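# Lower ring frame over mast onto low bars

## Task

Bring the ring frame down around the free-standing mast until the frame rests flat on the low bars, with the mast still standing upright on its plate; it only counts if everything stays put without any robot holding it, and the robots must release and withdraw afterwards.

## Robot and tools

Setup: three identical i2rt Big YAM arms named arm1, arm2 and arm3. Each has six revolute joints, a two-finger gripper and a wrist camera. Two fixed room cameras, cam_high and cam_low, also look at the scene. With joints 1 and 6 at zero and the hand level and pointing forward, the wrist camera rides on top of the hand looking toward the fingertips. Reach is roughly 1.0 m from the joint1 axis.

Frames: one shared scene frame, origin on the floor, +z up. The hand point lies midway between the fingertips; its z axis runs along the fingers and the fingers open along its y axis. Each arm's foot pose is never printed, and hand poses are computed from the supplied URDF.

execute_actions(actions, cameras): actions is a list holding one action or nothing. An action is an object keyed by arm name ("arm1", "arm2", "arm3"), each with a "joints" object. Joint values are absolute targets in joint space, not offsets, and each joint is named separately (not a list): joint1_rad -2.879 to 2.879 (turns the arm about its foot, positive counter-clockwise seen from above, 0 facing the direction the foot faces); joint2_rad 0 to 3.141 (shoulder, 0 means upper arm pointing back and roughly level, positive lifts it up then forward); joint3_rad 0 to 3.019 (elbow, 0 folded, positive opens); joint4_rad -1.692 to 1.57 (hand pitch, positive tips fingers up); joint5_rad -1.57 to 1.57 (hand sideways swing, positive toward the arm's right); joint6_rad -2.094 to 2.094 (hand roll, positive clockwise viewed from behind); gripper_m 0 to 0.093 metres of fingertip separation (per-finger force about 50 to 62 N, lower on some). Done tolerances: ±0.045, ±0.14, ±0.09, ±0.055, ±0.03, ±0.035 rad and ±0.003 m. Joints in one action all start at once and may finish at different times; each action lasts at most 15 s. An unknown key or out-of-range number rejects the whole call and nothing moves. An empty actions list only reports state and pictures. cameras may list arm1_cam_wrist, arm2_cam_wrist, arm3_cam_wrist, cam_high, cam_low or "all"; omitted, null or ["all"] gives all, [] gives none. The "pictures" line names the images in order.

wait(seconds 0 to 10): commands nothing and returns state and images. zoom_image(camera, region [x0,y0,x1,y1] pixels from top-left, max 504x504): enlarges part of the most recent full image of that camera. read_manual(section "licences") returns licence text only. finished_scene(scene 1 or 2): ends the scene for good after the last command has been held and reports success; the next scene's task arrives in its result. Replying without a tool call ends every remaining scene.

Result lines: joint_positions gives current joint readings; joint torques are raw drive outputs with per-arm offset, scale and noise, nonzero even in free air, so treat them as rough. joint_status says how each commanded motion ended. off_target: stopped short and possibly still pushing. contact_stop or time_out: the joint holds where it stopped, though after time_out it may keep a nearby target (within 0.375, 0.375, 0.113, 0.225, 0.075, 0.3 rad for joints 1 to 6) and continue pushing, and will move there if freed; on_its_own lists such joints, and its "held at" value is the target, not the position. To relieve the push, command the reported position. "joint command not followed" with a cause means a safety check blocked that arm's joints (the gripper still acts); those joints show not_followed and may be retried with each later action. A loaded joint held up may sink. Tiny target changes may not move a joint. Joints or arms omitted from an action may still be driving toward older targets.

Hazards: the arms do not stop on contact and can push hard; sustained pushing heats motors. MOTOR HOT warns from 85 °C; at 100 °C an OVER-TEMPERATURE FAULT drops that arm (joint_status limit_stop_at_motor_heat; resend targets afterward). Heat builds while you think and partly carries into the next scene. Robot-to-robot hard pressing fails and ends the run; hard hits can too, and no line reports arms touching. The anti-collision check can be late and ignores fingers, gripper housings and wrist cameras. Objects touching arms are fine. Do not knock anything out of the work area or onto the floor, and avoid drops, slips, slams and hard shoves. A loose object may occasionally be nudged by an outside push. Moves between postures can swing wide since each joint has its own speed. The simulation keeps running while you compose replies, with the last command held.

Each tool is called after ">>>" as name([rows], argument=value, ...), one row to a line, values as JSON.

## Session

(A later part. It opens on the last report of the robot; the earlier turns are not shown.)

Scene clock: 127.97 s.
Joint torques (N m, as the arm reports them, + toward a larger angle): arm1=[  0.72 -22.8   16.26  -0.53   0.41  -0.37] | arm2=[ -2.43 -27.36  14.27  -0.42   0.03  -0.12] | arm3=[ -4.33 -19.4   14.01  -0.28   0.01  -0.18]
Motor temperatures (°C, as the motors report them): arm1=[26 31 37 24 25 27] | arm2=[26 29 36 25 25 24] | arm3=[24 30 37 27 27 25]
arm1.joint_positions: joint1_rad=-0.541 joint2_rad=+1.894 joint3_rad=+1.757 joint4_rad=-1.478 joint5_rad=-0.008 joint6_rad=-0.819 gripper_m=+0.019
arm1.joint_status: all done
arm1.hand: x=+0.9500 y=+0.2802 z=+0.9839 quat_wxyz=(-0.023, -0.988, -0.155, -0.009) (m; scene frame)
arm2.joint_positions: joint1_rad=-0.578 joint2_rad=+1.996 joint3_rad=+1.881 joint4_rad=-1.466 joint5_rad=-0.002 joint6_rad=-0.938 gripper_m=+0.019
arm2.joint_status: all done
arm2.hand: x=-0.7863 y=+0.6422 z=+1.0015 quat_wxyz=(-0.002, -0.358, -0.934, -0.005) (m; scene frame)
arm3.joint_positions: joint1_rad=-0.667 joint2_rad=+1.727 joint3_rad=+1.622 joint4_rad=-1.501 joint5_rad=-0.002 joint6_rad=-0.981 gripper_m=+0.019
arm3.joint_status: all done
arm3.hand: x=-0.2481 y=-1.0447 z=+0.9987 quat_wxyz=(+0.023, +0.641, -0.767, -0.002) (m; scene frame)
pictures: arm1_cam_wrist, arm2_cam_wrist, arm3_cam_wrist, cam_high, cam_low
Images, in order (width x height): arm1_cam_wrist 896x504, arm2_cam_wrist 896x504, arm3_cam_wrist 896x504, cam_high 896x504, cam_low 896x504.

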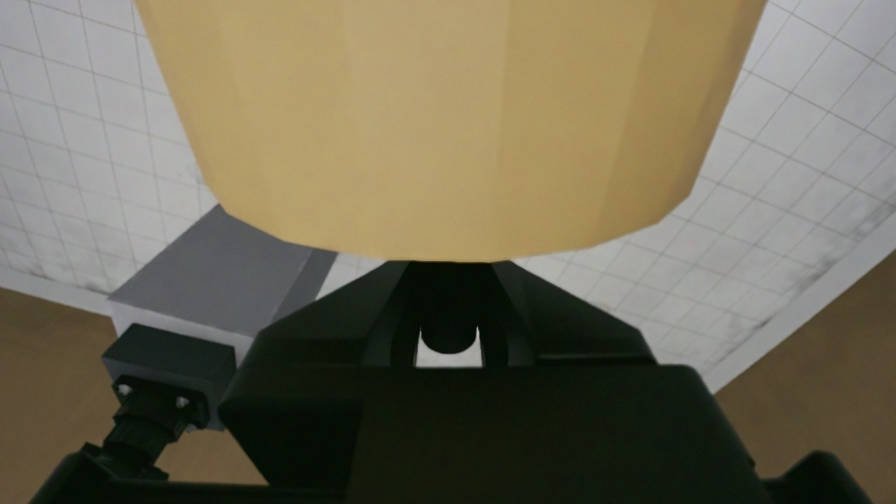

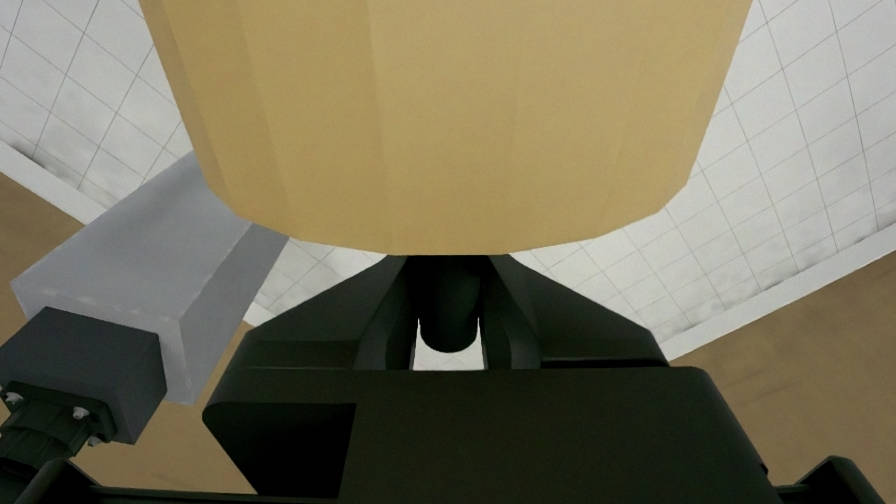

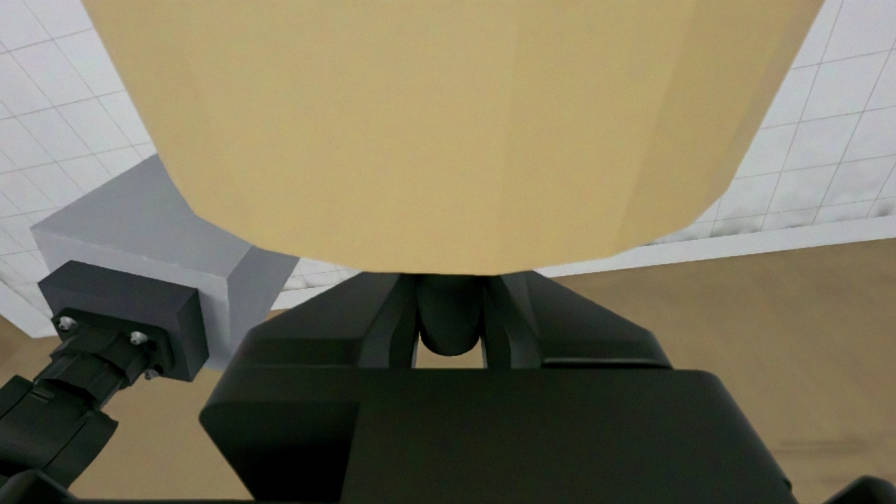

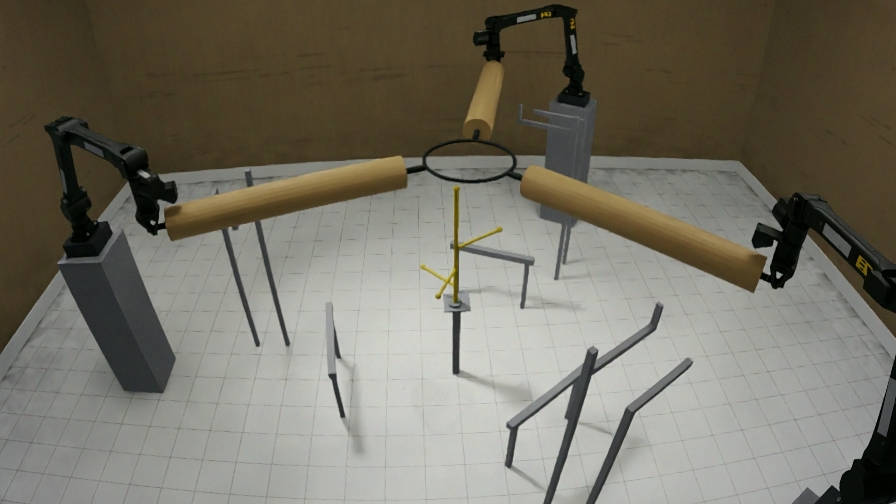

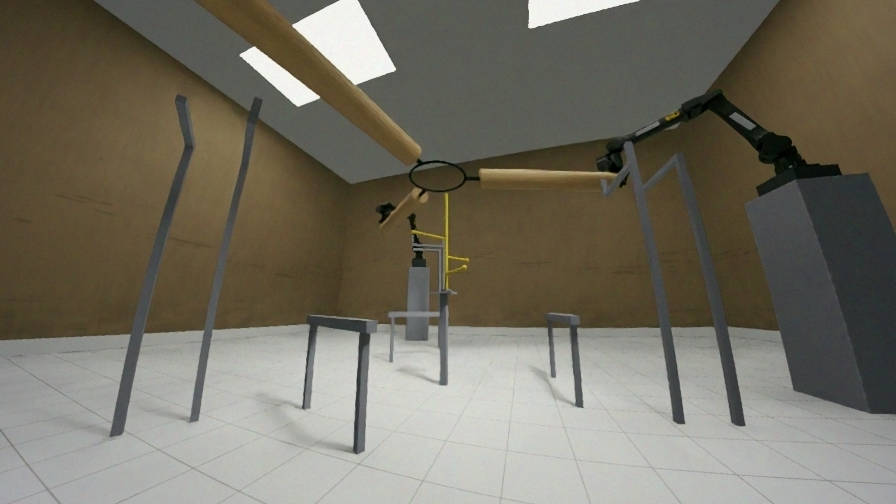

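>>> execute_actions([
  {"arm1":{"joints":{"joint1_rad":-0.508,"joint2_rad":1.947,"joint3_rad":1.602,"joint4_rad":-1.158,"joint6_rad":-0.785}},"arm2":{"joints":{"joint1_rad":-0.609,"joint2_rad":2.099,"joint3_rad":1.751,"joint4_rad":-1.168,"joint6_rad":-0.975}},"arm3":{"joints":{"joint1_rad":-0.678,"joint2_rad":1.738,"joint3_rad":1.334,"joint4_rad":-1.122,"joint6_rad":-0.995}}},
], cameras=["cam_high","cam_low"])

Scene clock: 144.80 s.
Joint torques (N m, as the arm reports them, + toward a larger angle): arm1=[  1.24 -24.06  12.01   0.98   0.19  -0.18] | arm2=[ -1.78 -29.59   9.65   0.72  -0.02  -0.03] | arm3=[ -2.63 -18.78  10.16   0.85  -0.45  -0.04]
Motor temperatures (°C, as the motors report them): arm1=[26 32 39 24 25 27] | arm2=[26 30 38 25 25 24] | arm3=[24 31 38 27 27 25]
arm1.joint_positions: joint1_rad=-0.504 joint2_rad=+2.005 joint3_rad=+1.568 joint4_rad=-1.172 joint5_rad=-0.004 joint6_rad=-0.776 gripper_m=+0.019
arm1.joint_status: all done
arm1.hand: x=+0.9335 y=+0.2628 z=+0.8523 quat_wxyz=(-0.018, -0.988, -0.152, -0.008) (m; scene frame)
arm2.joint_positions: joint1_rad=-0.602 joint2_rad=+2.140 joint3_rad=+1.735 joint4_rad=-1.174 joint5_rad=-0.002 joint6_rad=-0.959 gripper_m=+0.019
arm2.joint_status: all done
arm2.hand: x=-0.8020 y=+0.6282 z=+0.8606 quat_wxyz=(-0.002, -0.359, -0.933, -0.004) (m; scene frame)
arm3.joint_positions: joint1_rad=-0.671 joint2_rad=+1.771 joint3_rad=+1.307 joint4_rad=-1.132 joint5_rad=+0.009 joint6_rad=-0.982 gripper_m=+0.019
arm3.joint_status: all done
arm3.hand: x=-0.2657 y=-1.0584 z=+0.8621 quat_wxyz=(+0.020, +0.640, -0.768, +0.004) (m; scene frame)
pictures: cam_high, cam_low
Images, in order (width x height): cam_high 896x504, cam_low 896x504.

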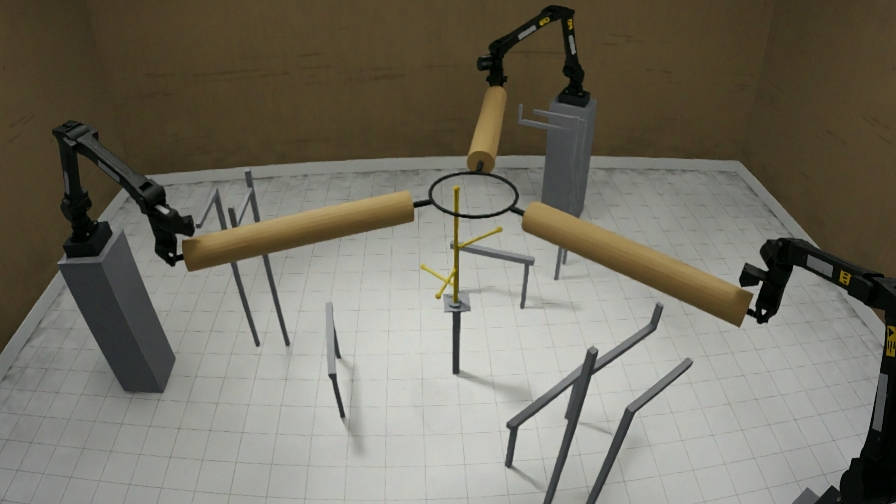

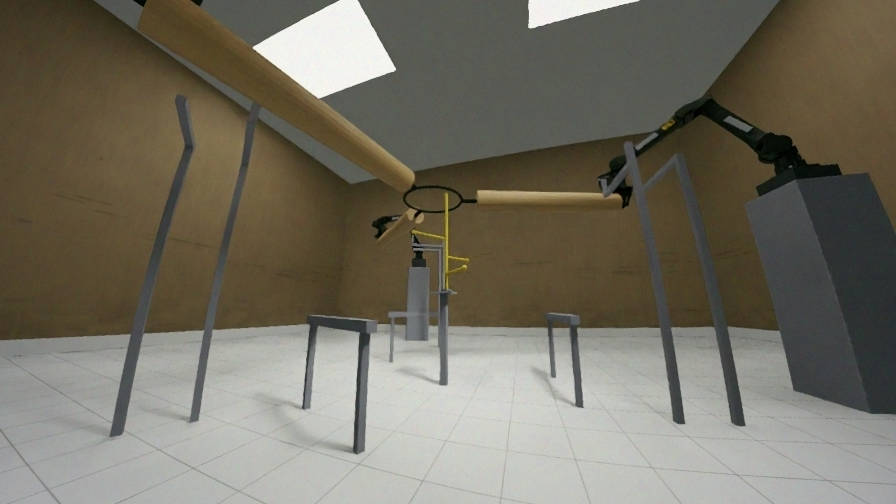

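>>> execute_actions([
  {"arm1":{"joints":{"joint1_rad":-0.492,"joint2_rad":2.153,"joint3_rad":1.547,"joint4_rad":-0.884,"joint6_rad":-0.772}},"arm2":{"joints":{"joint1_rad":-0.63,"joint2_rad":2.305,"joint3_rad":1.717,"joint4_rad":-0.926,"joint6_rad":-0.995}},"arm3":{"joints":{"joint1_rad":-0.674,"joint2_rad":1.922,"joint3_rad":1.168,"joint4_rad":-0.766,"joint6_rad":-0.99}}},
], cameras=["cam_high","cam_low"])

>>> zoom_image(camera="cam_high", region=[390, 170, 550, 330])

>>> zoom_image(camera="cam_low", region=[380, 185, 500, 305])

Scene clock: 159.10 s.
Joint torques (N m, as the arm reports them, + toward a larger angle): arm1=[  0.47 -26.59  10.08   0.82   0.27  -0.23] | arm2=[ -1.51 -30.4    8.36   0.42  -0.03   0.02] | arm3=[ -2.72 -20.33   7.89   0.88  -0.41  -0.03]
Motor temperatures (°C, as the motors report them): arm1=[26 33 38 24 25 27] | arm2=[26 31 36 25 25 24] | arm3=[24 31 36 27 27 25]
arm1.joint_positions: joint1_rad=-0.487 joint2_rad=+2.224 joint3_rad=+1.518 joint4_rad=-0.893 joint5_rad=-0.005 joint6_rad=-0.760 gripper_m=+0.019
arm1.joint_status: all done
arm1.hand: x=+0.9189 y=+0.2562 z=+0.7103 quat_wxyz=(-0.016, -0.988, -0.153, -0.004) (m; scene frame)
arm2.joint_positions: joint1_rad=-0.624 joint2_rad=+2.346 joint3_rad=+1.704 joint4_rad=-0.930 joint5_rad=-0.001 joint6_rad=-0.983 gripper_m=+0.019
arm2.joint_status: all done
arm2.hand: x=-0.8170 y=+0.6215 z=+0.7224 quat_wxyz=(-0.002, -0.358, -0.934, -0.001) (m; scene frame)
arm3.joint_positions: joint1_rad=-0.668 joint2_rad=+1.963 joint3_rad=+1.148 joint4_rad=-0.776 joint5_rad=+0.008 joint6_rad=-0.979 gripper_m=+0.019
arm3.joint_status: all done
arm3.hand: x=-0.2790 y=-1.0643 z=+0.7211 quat_wxyz=(+0.018, +0.640, -0.768, +0.005) (m; scene frame)
pictures: cam_high, cam_low
Images, in order (width x height): cam_high 896x504, cam_low 896x504.

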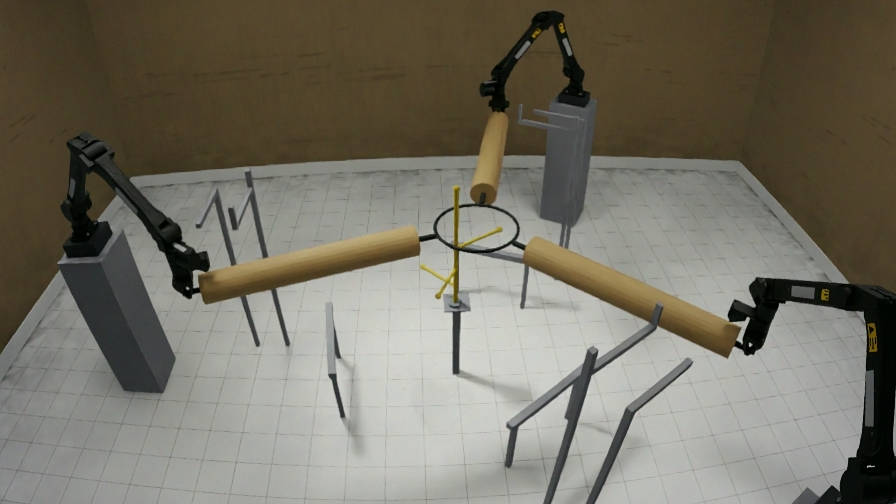

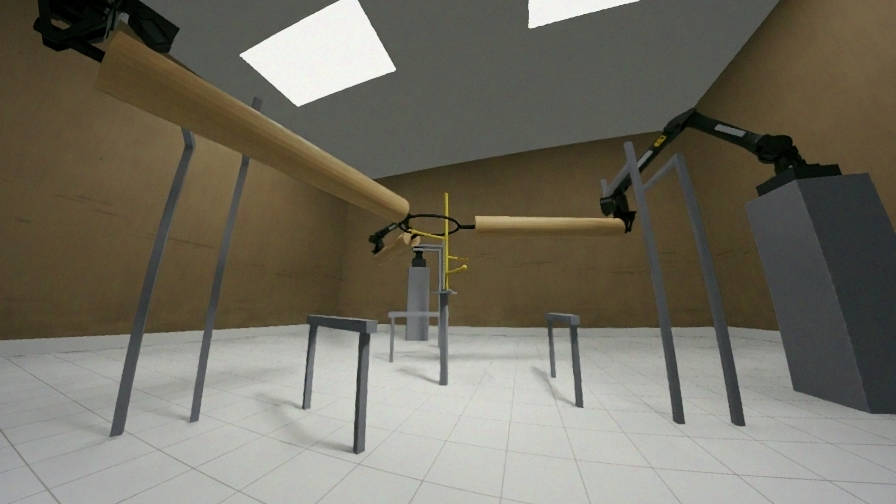

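Region (390, 170, 550, 330) of cam_high's 896x504 image, scaled by 3.150, with more detail than that image has.

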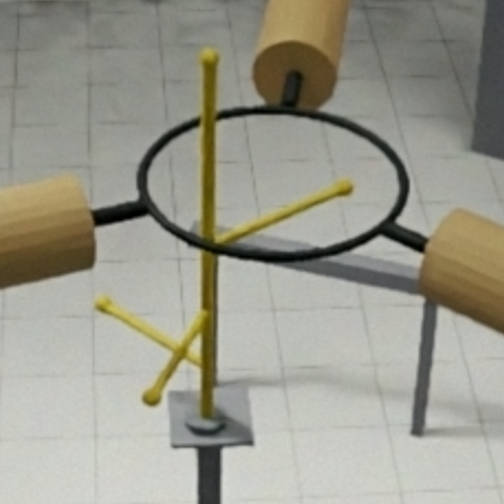

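Region (380, 185, 500, 305) of cam_low's 896x504 image, scaled by 4.200, with more detail than that image has.

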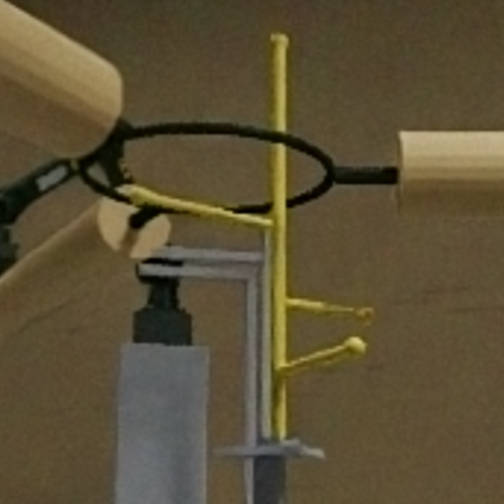

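>>> execute_actions([
  {"arm1":{"joints":{"joint1_rad":-0.458,"joint2_rad":2.33,"joint3_rad":1.565,"joint4_rad":-0.709,"joint6_rad":-0.73}},"arm2":{"joints":{"joint1_rad":-0.636,"joint2_rad":2.537,"joint3_rad":1.875,"joint4_rad":-0.834,"joint6_rad":-1.0}},"arm3":{"joints":{"joint1_rad":-0.705,"joint2_rad":2.124,"joint3_rad":1.121,"joint4_rad":-0.518,"joint6_rad":-1.022}}},
], cameras=["cam_high","cam_low"])

>>> zoom_image(camera="cam_high", region=[390, 170, 550, 330])

>>> zoom_image(camera="cam_low", region=[380, 185, 500, 305])

Scene clock: 183.73 s.
Joint torques (N m, as the arm reports them, + toward a larger angle): arm1=[  2.   -25.76  10.69   1.01   0.19  -0.1 ] | arm2=[ -0.85 -30.55  10.61  -0.03   0.01   0.  ] | arm3=[ -2.55 -20.25   5.59   0.85  -0.33  -0.04]
Motor temperatures (°C, as the motors report them): arm1=[26 34 36 24 25 27] | arm2=[26 32 35 25 25 24] | arm3=[24 32 34 27 27 25]
arm1.joint_positions: joint1_rad=-0.457 joint2_rad=+2.384 joint3_rad=+1.519 joint4_rad=-0.722 joint5_rad=-0.003 joint6_rad=-0.728 gripper_m=+0.019
arm1.joint_status: all done
arm1.hand: x=+0.9121 y=+0.2383 z=+0.6194 quat_wxyz=(-0.011, -0.988, -0.152, +0.001) (m; scene frame)
arm2.joint_positions: joint1_rad=-0.631 joint2_rad=+2.567 joint3_rad=+1.829 joint4_rad=-0.828 joint5_rad=-0.003 joint6_rad=-0.989 gripper_m=+0.019
arm2.joint_status: all done
arm2.hand: x=-0.8236 y=+0.6028 z=+0.6201 quat_wxyz=(-0.004, -0.358, -0.934, +0.002) (m; scene frame)
arm3.joint_positions: joint1_rad=-0.697 joint2_rad=+2.161 joint3_rad=+1.107 joint4_rad=-0.527 joint5_rad=+0.006 joint6_rad=-1.009 gripper_m=+0.019
arm3.joint_status: all done
arm3.hand: x=-0.2843 y=-1.0824 z=+0.6205 quat_wxyz=(+0.012, +0.641, -0.768, +0.005) (m; scene frame)
pictures: cam_high, cam_low
Images, in order (width x height): cam_high 896x504, cam_low 896x504.

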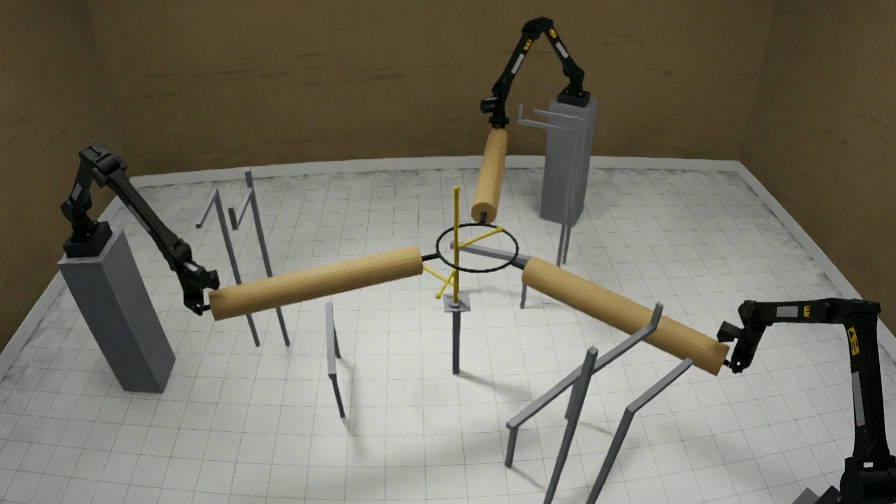

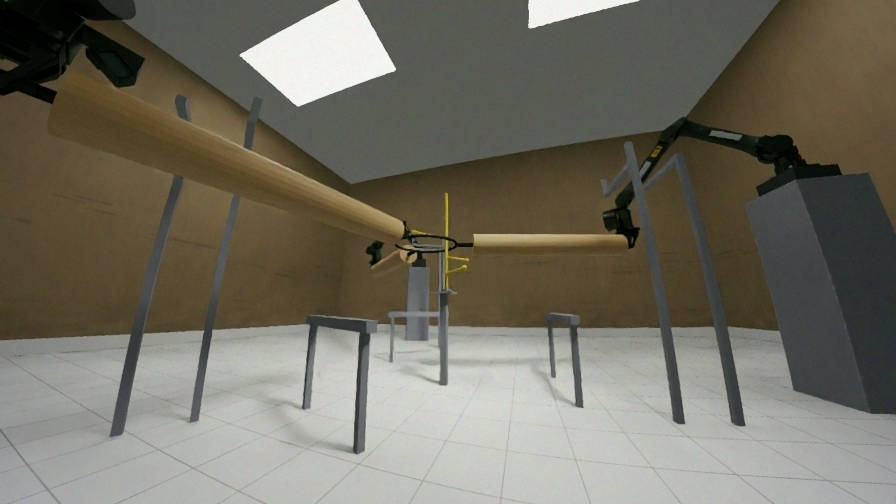

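Region (390, 170, 550, 330) of cam_high's 896x504 image, scaled by 3.150, with more detail than that image has.

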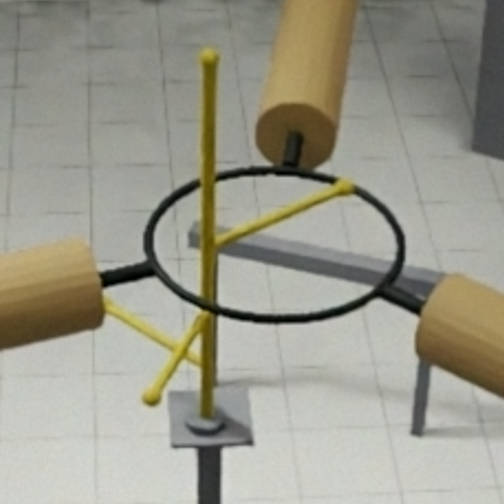

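Region (380, 185, 500, 305) of cam_low's 896x504 image, scaled by 4.200, with more detail than that image has.

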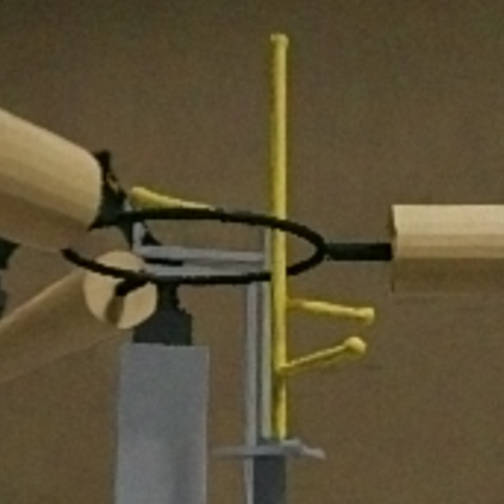

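>>> execute_actions([
  {"arm1":{"joints":{"joint1_rad":-0.62,"joint2_rad":2.318,"joint3_rad":1.467,"joint4_rad":-0.647,"joint6_rad":-0.9}},"arm2":{"joints":{"joint1_rad":-0.536,"joint2_rad":2.42,"joint3_rad":1.537,"joint4_rad":-0.642,"joint6_rad":-0.89}},"arm3":{"joints":{"joint1_rad":-0.625,"joint2_rad":2.27,"joint3_rad":1.455,"joint4_rad":-0.705,"joint6_rad":-0.93}}},
], cameras=["cam_low"])

>>> zoom_image(camera="cam_low", region=[380, 185, 500, 305])

Scene clock: 209.40 s.
Joint torques (N m, as the arm reports them, + toward a larger angle): arm1=[  2.37 -25.73   7.59   0.99   0.39  -0.02] | arm2=[ -0.52 -29.94   6.11   0.34  -0.24   0.18] | arm3=[ -2.14 -21.25   8.64   0.34  -0.6    0.18]
Motor temperatures (°C, as the motors report them): arm1=[26 34 36 24 25 27] | arm2=[26 33 36 25 25 24] | arm3=[24 32 32 27 27 25]
arm1.joint_positions: joint1_rad=-0.628 joint2_rad=+2.384 joint3_rad=+1.449 joint4_rad=-0.661 joint5_rad=-0.009 joint6_rad=-0.907 gripper_m=+0.019
arm1.joint_status: all done
arm1.hand: x=+0.9793 y=+0.3122 z=+0.6013 quat_wxyz=(-0.017, -0.988, -0.156, +0.000) (m; scene frame)
arm2.joint_positions: joint1_rad=-0.538 joint2_rad=+2.461 joint3_rad=+1.530 joint4_rad=-0.648 joint5_rad=+0.003 joint6_rad=-0.899 gripper_m=+0.019
arm2.joint_status: all done
arm2.hand: x=-0.7589 y=+0.6717 z=+0.6073 quat_wxyz=(+0.001, -0.356, -0.934, -0.003) (m; scene frame)
arm3.joint_positions: joint1_rad=-0.626 joint2_rad=+2.278 joint3_rad=+1.422 joint4_rad=-0.703 joint5_rad=+0.012 joint6_rad=-0.941 gripper_m=+0.019
arm3.joint_status: all done
arm3.hand: x=-0.2100 y=-1.0099 z=+0.6292 quat_wxyz=(+0.003, +0.642, -0.767, +0.011) (m; scene frame)
pictures: cam_low
Images, in order (width x height): cam_low 896x504.

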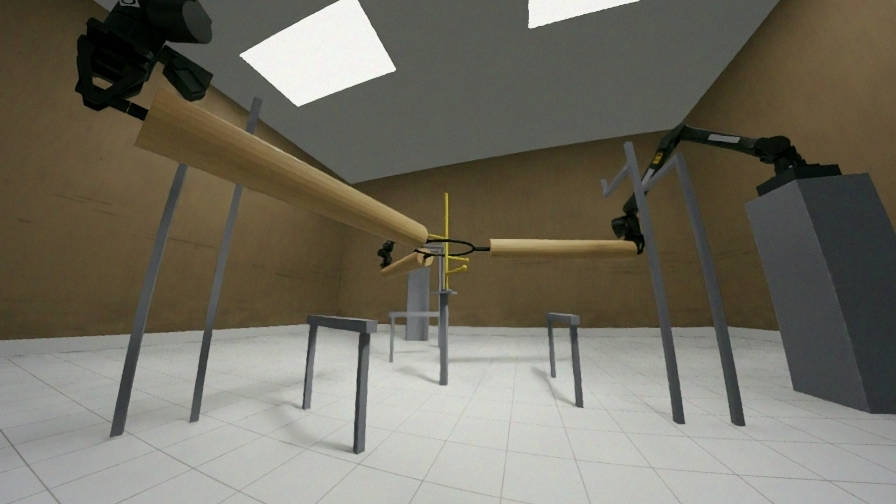

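Region (380, 185, 500, 305) of cam_low's 896x504 image, scaled by 4.200, with more detail than that image has.

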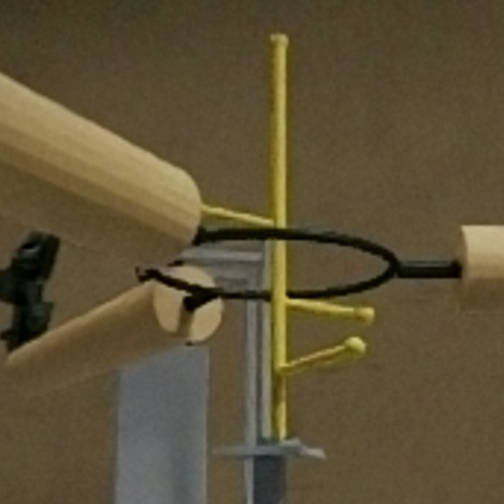

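>>> execute_actions([
  {"arm1":{"joints":{"joint1_rad":-0.782,"joint2_rad":2.285,"joint3_rad":1.429,"joint4_rad":-0.635,"joint6_rad":-1.062}},"arm2":{"joints":{"joint1_rad":-0.419,"joint2_rad":2.312,"joint3_rad":1.279,"joint4_rad":-0.493,"joint6_rad":-0.772}},"arm3":{"joints":{"joint1_rad":-0.571,"joint2_rad":2.45,"joint3_rad":1.812,"joint4_rad":-0.903,"joint6_rad":-0.877}}},
], cameras=["cam_high","cam_low"])

>>> zoom_image(camera="cam_high", region=[370, 190, 530, 350])

>>> zoom_image(camera="cam_low", region=[380, 185, 500, 305])

Scene clock: 220.50 s.
Joint torques (N m, as the arm reports them, + toward a larger angle): arm1=[  1.26 -26.69   7.45   0.9    0.39  -0.11] | arm2=[ -0.54 -25.76   5.51   0.67  -0.29   0.18] | arm3=[ -2.11 -23.58  10.35  -0.19  -0.39   0.11]
Motor temperatures (°C, as the motors report them): arm1=[26 35 35 24 25 27] | arm2=[26 33 34 25 25 24] | arm3=[24 32 33 27 27 25]
arm1.joint_positions: joint1_rad=-0.783 joint2_rad=+2.364 joint3_rad=+1.409 joint4_rad=-0.647 joint5_rad=-0.009 joint6_rad=-1.058 gripper_m=+0.019
arm1.joint_status: all done
arm1.hand: x=+1.0423 y=+0.3724 z=+0.6017 quat_wxyz=(-0.021, -0.988, -0.154, +0.001) (m; scene frame)
arm2.joint_positions: joint1_rad=-0.421 joint2_rad=+2.349 joint3_rad=+1.267 joint4_rad=-0.503 joint5_rad=+0.006 joint6_rad=-0.777 gripper_m=+0.019
arm2.joint_status: all done
arm2.hand: x=-0.6954 y=+0.7442 z=+0.6134 quat_wxyz=(+0.003, -0.359, -0.933, -0.005) (m; scene frame)
arm3.joint_positions: joint1_rad=-0.570 joint2_rad=+2.449 joint3_rad=+1.769 joint4_rad=-0.891 joint5_rad=+0.007 joint6_rad=-0.880 gripper_m=+0.019
arm3.joint_status: all done
arm3.hand: x=-0.1547 y=-0.9411 z=+0.6218 quat_wxyz=(+0.008, +0.640, -0.768, +0.007) (m; scene frame)
pictures: cam_high, cam_low
Images, in order (width x height): cam_high 896x504, cam_low 896x504.

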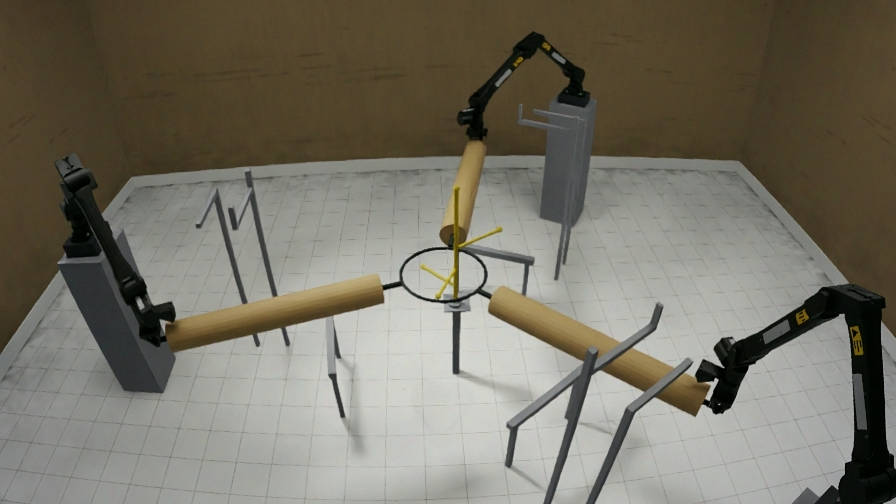

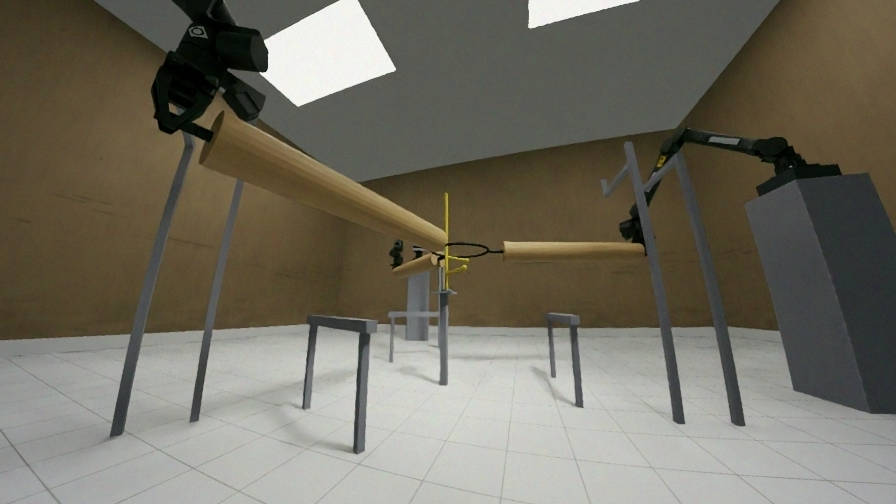

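Region (370, 190, 530, 350) of cam_high's 896x504 image, scaled by 3.150, with more detail than that image has.

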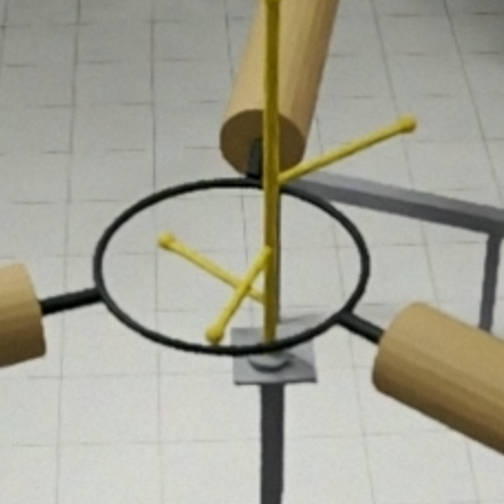

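Region (380, 185, 500, 305) of cam_low's 896x504 image, scaled by 4.200, with more detail than that image has.

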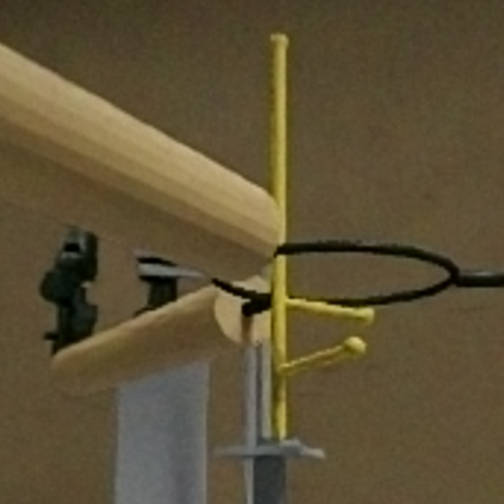

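>>> execute_actions([
  {"arm1":{"joints":{"joint1_rad":-0.781,"joint2_rad":2.438,"joint3_rad":1.376,"joint4_rad":-0.441,"joint6_rad":-1.056}},"arm2":{"joints":{"joint1_rad":-0.38,"joint2_rad":2.547,"joint3_rad":1.485,"joint4_rad":-0.443,"joint6_rad":-0.732}},"arm3":{"joints":{"joint1_rad":-0.626,"joint2_rad":2.63,"joint3_rad":1.933,"joint4_rad":-0.817,"joint6_rad":-0.94}}},
], cameras=["cam_high","cam_low"])

>>> zoom_image(camera="cam_high", region=[370, 190, 530, 350])

>>> zoom_image(camera="cam_low", region=[400, 185, 520, 305])

Scene clock: 236.60 s.
Joint torques (N m, as the arm reports them, + toward a larger angle): arm1=[  0.42 -23.59   6.3    1.31   0.25  -0.13] | arm2=[ -0.46 -26.52   7.17   0.74  -0.18   0.27] | arm3=[ -2.35 -26.24   9.42   0.25  -0.18   0.07]
Motor temperatures (°C, as the motors report them): arm1=[26 35 35 24 25 27] | arm2=[26 32 33 25 25 24] | arm3=[24 33 35 27 27 25]
arm1.joint_positions: joint1_rad=-0.775 joint2_rad=+2.488 joint3_rad=+1.355 joint4_rad=-0.461 joint5_rad=-0.004 joint6_rad=-1.050 gripper_m=+0.019
arm1.joint_status: all done
arm1.hand: x=+1.0630 y=+0.3472 z=+0.5267 quat_wxyz=(-0.016, -0.988, -0.154, +0.001) (m; scene frame)
arm2.joint_positions: joint1_rad=-0.389 joint2_rad=+2.570 joint3_rad=+1.450 joint4_rad=-0.450 joint5_rad=+0.004 joint6_rad=-0.748 gripper_m=+0.019
arm2.joint_status: all done
arm2.hand: x=-0.6758 y=+0.7139 z=+0.5327 quat_wxyz=(+0.000, -0.358, -0.934, +0.001) (m; scene frame)
arm3.joint_positions: joint1_rad=-0.626 joint2_rad=+2.654 joint3_rad=+1.897 joint4_rad=-0.814 joint5_rad=+0.002 joint6_rad=-0.939 gripper_m=+0.019
arm3.joint_status: all done
arm3.hand: x=-0.1278 y=-0.9687 z=+0.5278 quat_wxyz=(+0.007, +0.641, -0.767, +0.005) (m; scene frame)
pictures: cam_high, cam_low
Images, in order (width x height): cam_high 896x504, cam_low 896x504.

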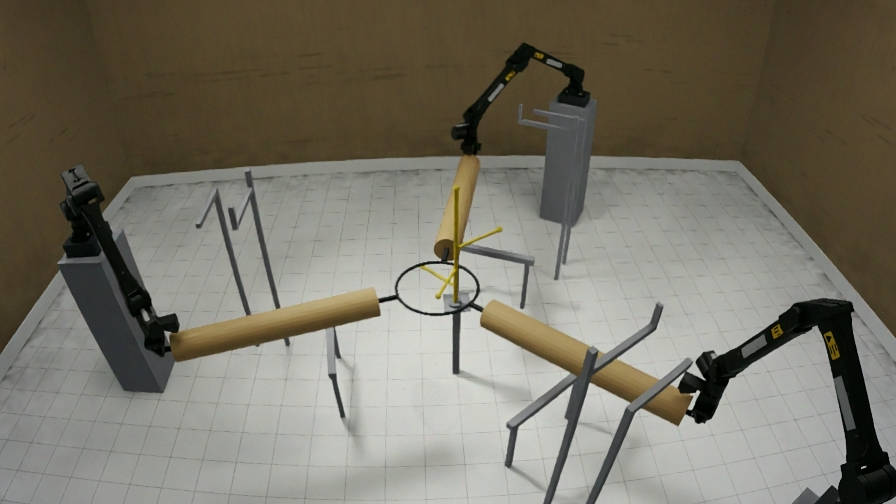

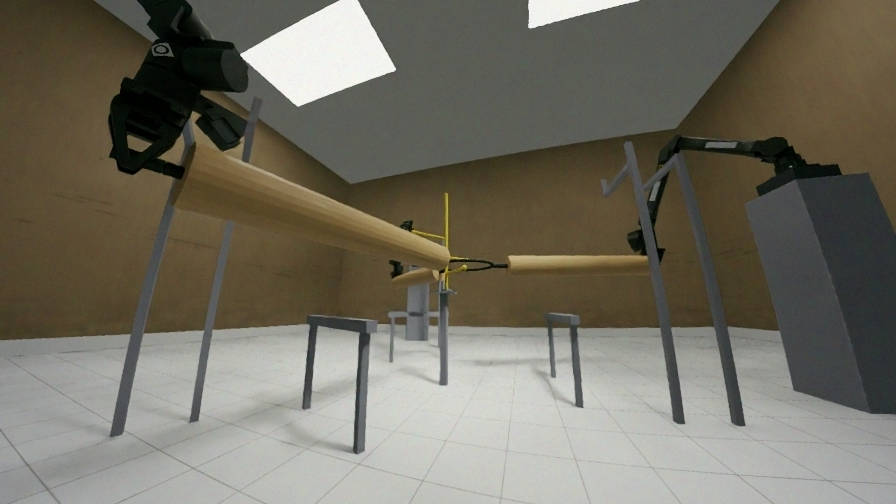

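Region (370, 190, 530, 350) of cam_high's 896x504 image, scaled by 3.150, with more detail than that image has.

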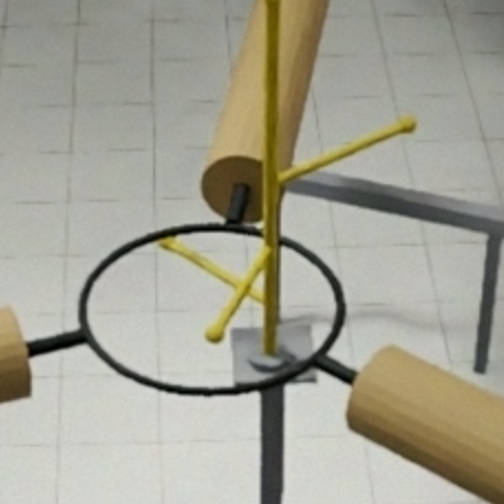

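Region (400, 185, 520, 305) of cam_low's 896x504 image, scaled by 4.200, with more detail than that image has.

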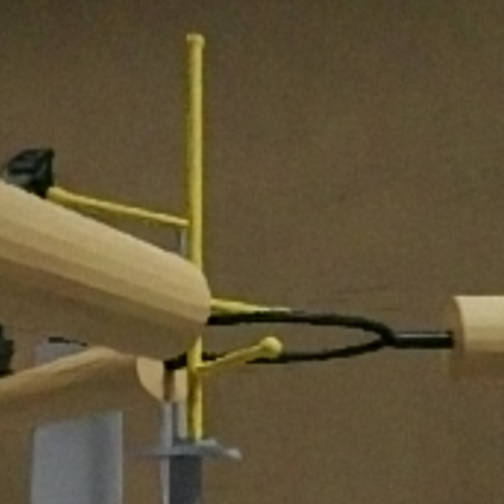

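>>> execute_actions([
  {"arm1":{"joints":{"joint1_rad":-0.587,"joint2_rad":2.375,"joint3_rad":1.174,"joint4_rad":-0.294,"joint6_rad":-0.857}},"arm2":{"joints":{"joint1_rad":-0.416,"joint2_rad":2.734,"joint3_rad":1.952,"joint4_rad":-0.752,"joint6_rad":-0.78}},"arm3":{"joints":{"joint1_rad":-0.785,"joint2_rad":2.526,"joint3_rad":1.705,"joint4_rad":-0.699,"joint6_rad":-1.103}}},
], cameras=["cam_high","cam_low"])

>>> zoom_image(camera="cam_high", region=[370, 190, 530, 350])

>>> zoom_image(camera="cam_low", region=[400, 185, 520, 305])

Scene clock: 250.43 s.
Joint torques (N m, as the arm reports them, + toward a larger angle): arm1=[  0.46 -23.53   4.84   0.94   0.12  -0.12] | arm2=[ -1.8  -27.66  10.28   0.    -0.06   0.07] | arm3=[ -1.99 -26.53   7.02   0.41  -0.14   0.04]
Motor temperatures (°C, as the motors report them): arm1=[26 35 34 24 25 27] | arm2=[26 33 34 25 25 24] | arm3=[24 34 34 27 27 25]
arm1.joint_positions: joint1_rad=-0.580 joint2_rad=+2.440 joint3_rad=+1.154 joint4_rad=-0.304 joint5_rad=-0.001 joint6_rad=-0.853 gripper_m=+0.019
arm1.joint_status: all done
arm1.hand: x=+1.0558 y=+0.2341 z=+0.5237 quat_wxyz=(-0.012, -0.988, -0.153, +0.000) (m; scene frame)
arm2.joint_positions: joint1_rad=-0.417 joint2_rad=+2.730 joint3_rad=+1.904 joint4_rad=-0.741 joint5_rad=+0.000 joint6_rad=-0.776 gripper_m=+0.019
arm2.joint_status: all done
arm2.hand: x=-0.6832 y=+0.6012 z=+0.5370 quat_wxyz=(-0.003, -0.358, -0.934, +0.001) (m; scene frame)
arm3.joint_positions: joint1_rad=-0.785 joint2_rad=+2.576 joint3_rad=+1.689 joint4_rad=-0.700 joint5_rad=+0.001 joint6_rad=-1.098 gripper_m=+0.019
arm3.joint_status: all done
arm3.hand: x=-0.1373 y=-1.0818 z=+0.5245 quat_wxyz=(+0.014, +0.641, -0.767, +0.001) (m; scene frame)
pictures: cam_high, cam_low
Images, in order (width x height): cam_high 896x504, cam_low 896x504.

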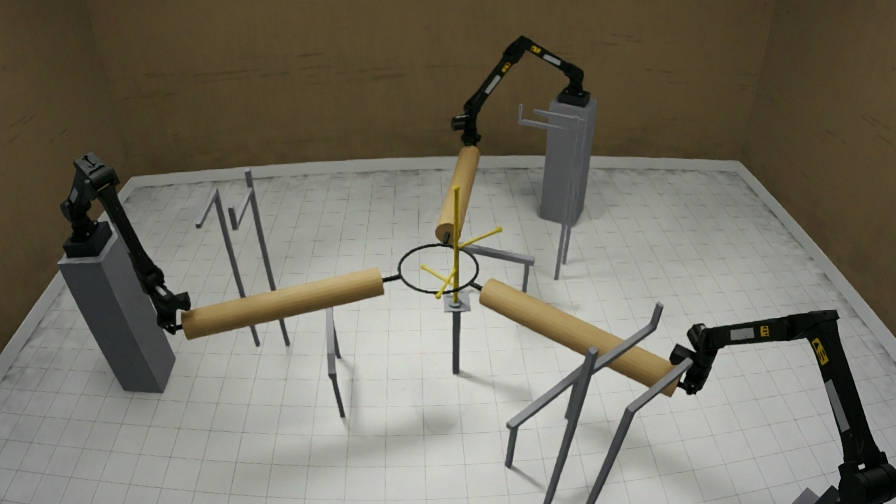

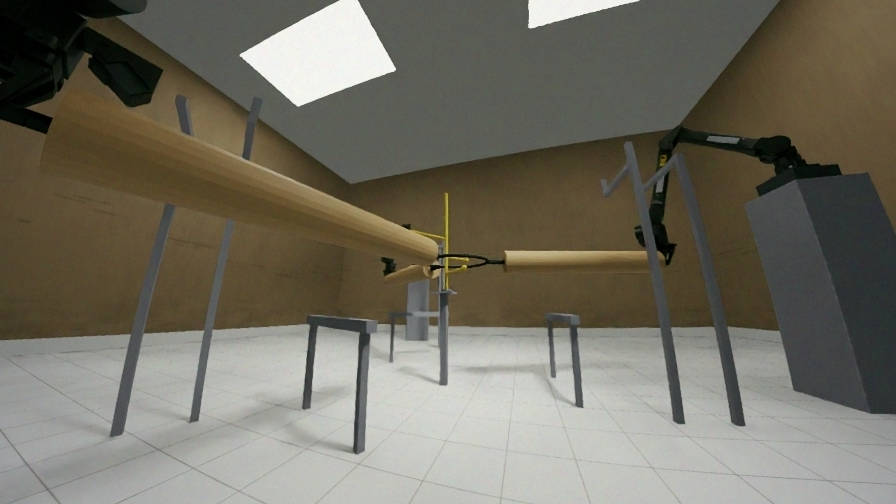

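Region (370, 190, 530, 350) of cam_high's 896x504 image, scaled by 3.150, with more detail than that image has.

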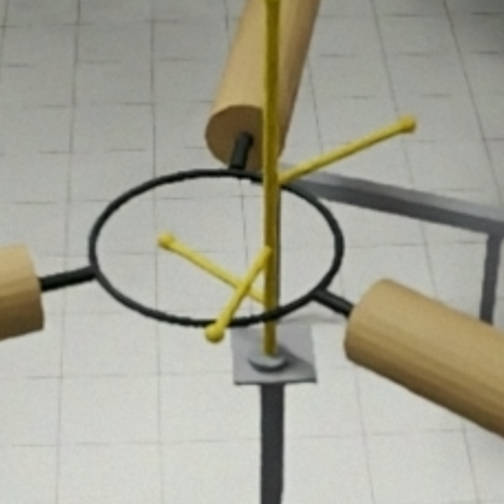

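Region (400, 185, 520, 305) of cam_low's 896x504 image, scaled by 4.200, with more detail than that image has.

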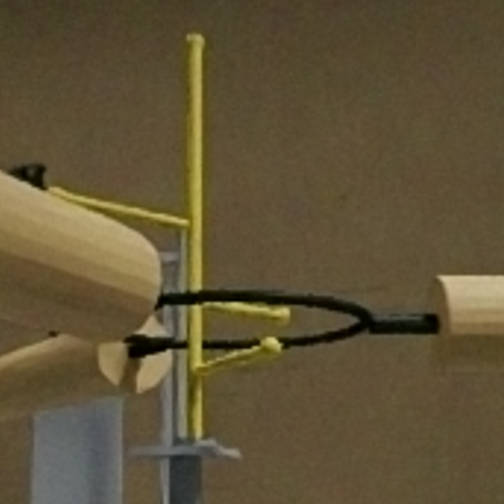

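>>> execute_actions([
  {"arm1":{"joints":{"joint1_rad":-0.583,"joint2_rad":2.603,"joint3_rad":1.312,"joint4_rad":-0.203}},"arm2":{"joints":{"joint2_rad":2.926,"joint3_rad":2.14,"joint4_rad":-0.72}},"arm3":{"joints":{"joint2_rad":2.72,"joint3_rad":1.83,"joint4_rad":-0.628}}},
], cameras=["cam_high","cam_low"])

>>> zoom_image(camera="cam_high", region=[370, 190, 530, 350])

>>> zoom_image(camera="cam_low", region=[400, 205, 520, 325])

Scene clock: 273.83 s.
Joint torques (N m, as the arm reports them, + toward a larger angle): arm1=[  1.07 -21.37   4.94   1.39   0.09  -0.12] | arm2=[ -0.4  -29.75  10.22   0.46  -0.26   0.14] | arm3=[ -2.71 -25.03   8.06   0.41  -0.27  -0.01]
Motor temperatures (°C, as the motors report them): arm1=[26 35 34 24 25 27] | arm2=[26 33 35 25 25 24] | arm3=[24 35 33 27 27 25]
arm1.joint_positions: joint1_rad=-0.580 joint2_rad=+2.644 joint3_rad=+1.284 joint4_rad=-0.227 joint5_rad=-0.001 joint6_rad=-0.854 gripper_m=+0.019
arm1.joint_status: all done
arm1.hand: x=+1.0507 y=+0.2356 z=+0.4453 quat_wxyz=(-0.012, -0.988, -0.153, +0.001) (m; scene frame)
arm2.joint_positions: joint1_rad=-0.423 joint2_rad=+2.946 joint3_rad=+2.090 joint4_rad=-0.722 joint5_rad=+0.003 joint6_rad=-0.782 gripper_m=+0.019
arm2.joint_status: all done
arm2.hand: x=-0.6874 y=+0.6008 z=+0.4476 quat_wxyz=(+0.001, -0.358, -0.934, -0.002) (m; scene frame)
arm3.joint_positions: joint1_rad=-0.781 joint2_rad=+2.749 joint3_rad=+1.794 joint4_rad=-0.629 joint5_rad=+0.004 joint6_rad=-1.094 gripper_m=+0.019
arm3.joint_status: all done
arm3.hand: x=-0.1391 y=-1.0809 z=+0.4449 quat_wxyz=(+0.014, +0.641, -0.767, +0.003) (m; scene frame)
pictures: cam_high, cam_low
Images, in order (width x height): cam_high 896x504, cam_low 896x504.

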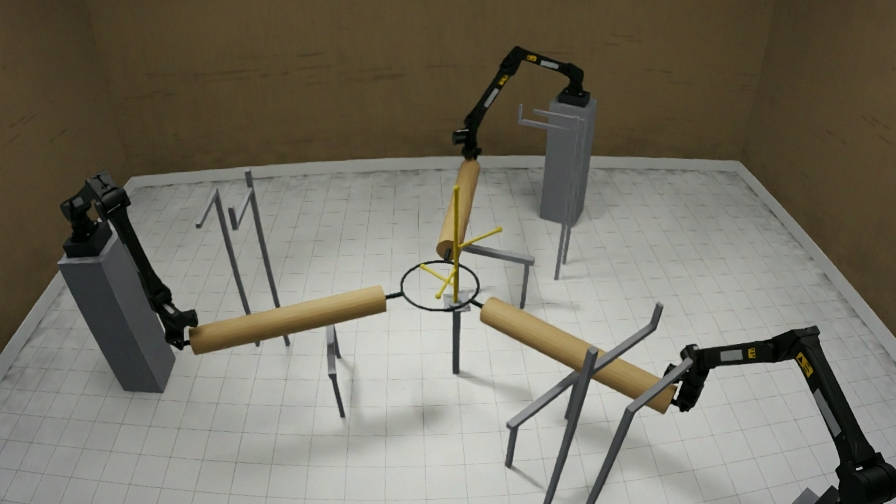

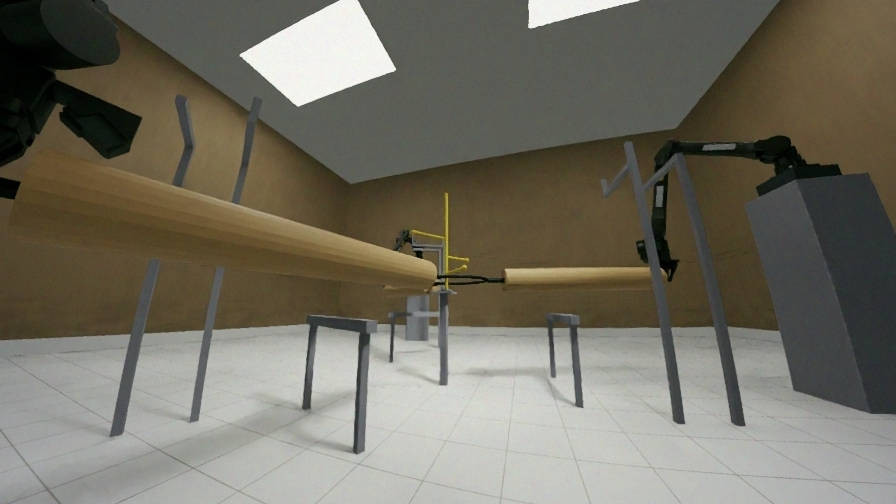

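Region (370, 190, 530, 350) of cam_high's 896x504 image, scaled by 3.150, with more detail than that image has.

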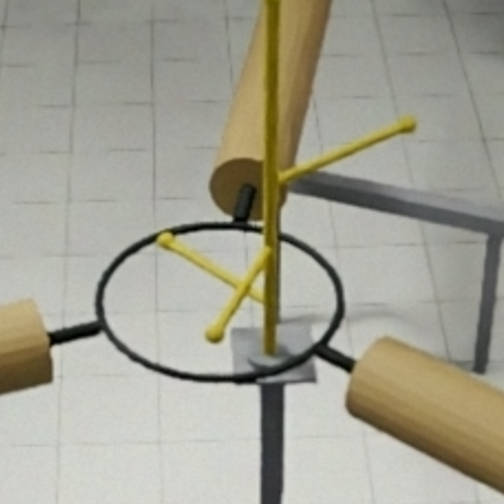

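Region (400, 205, 520, 325) of cam_low's 896x504 image, scaled by 4.200, with more detail than that image has.

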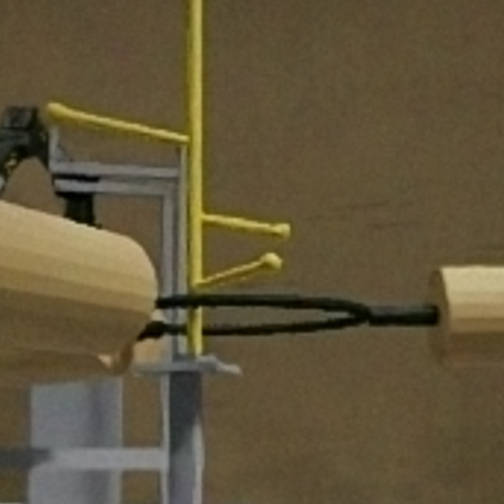

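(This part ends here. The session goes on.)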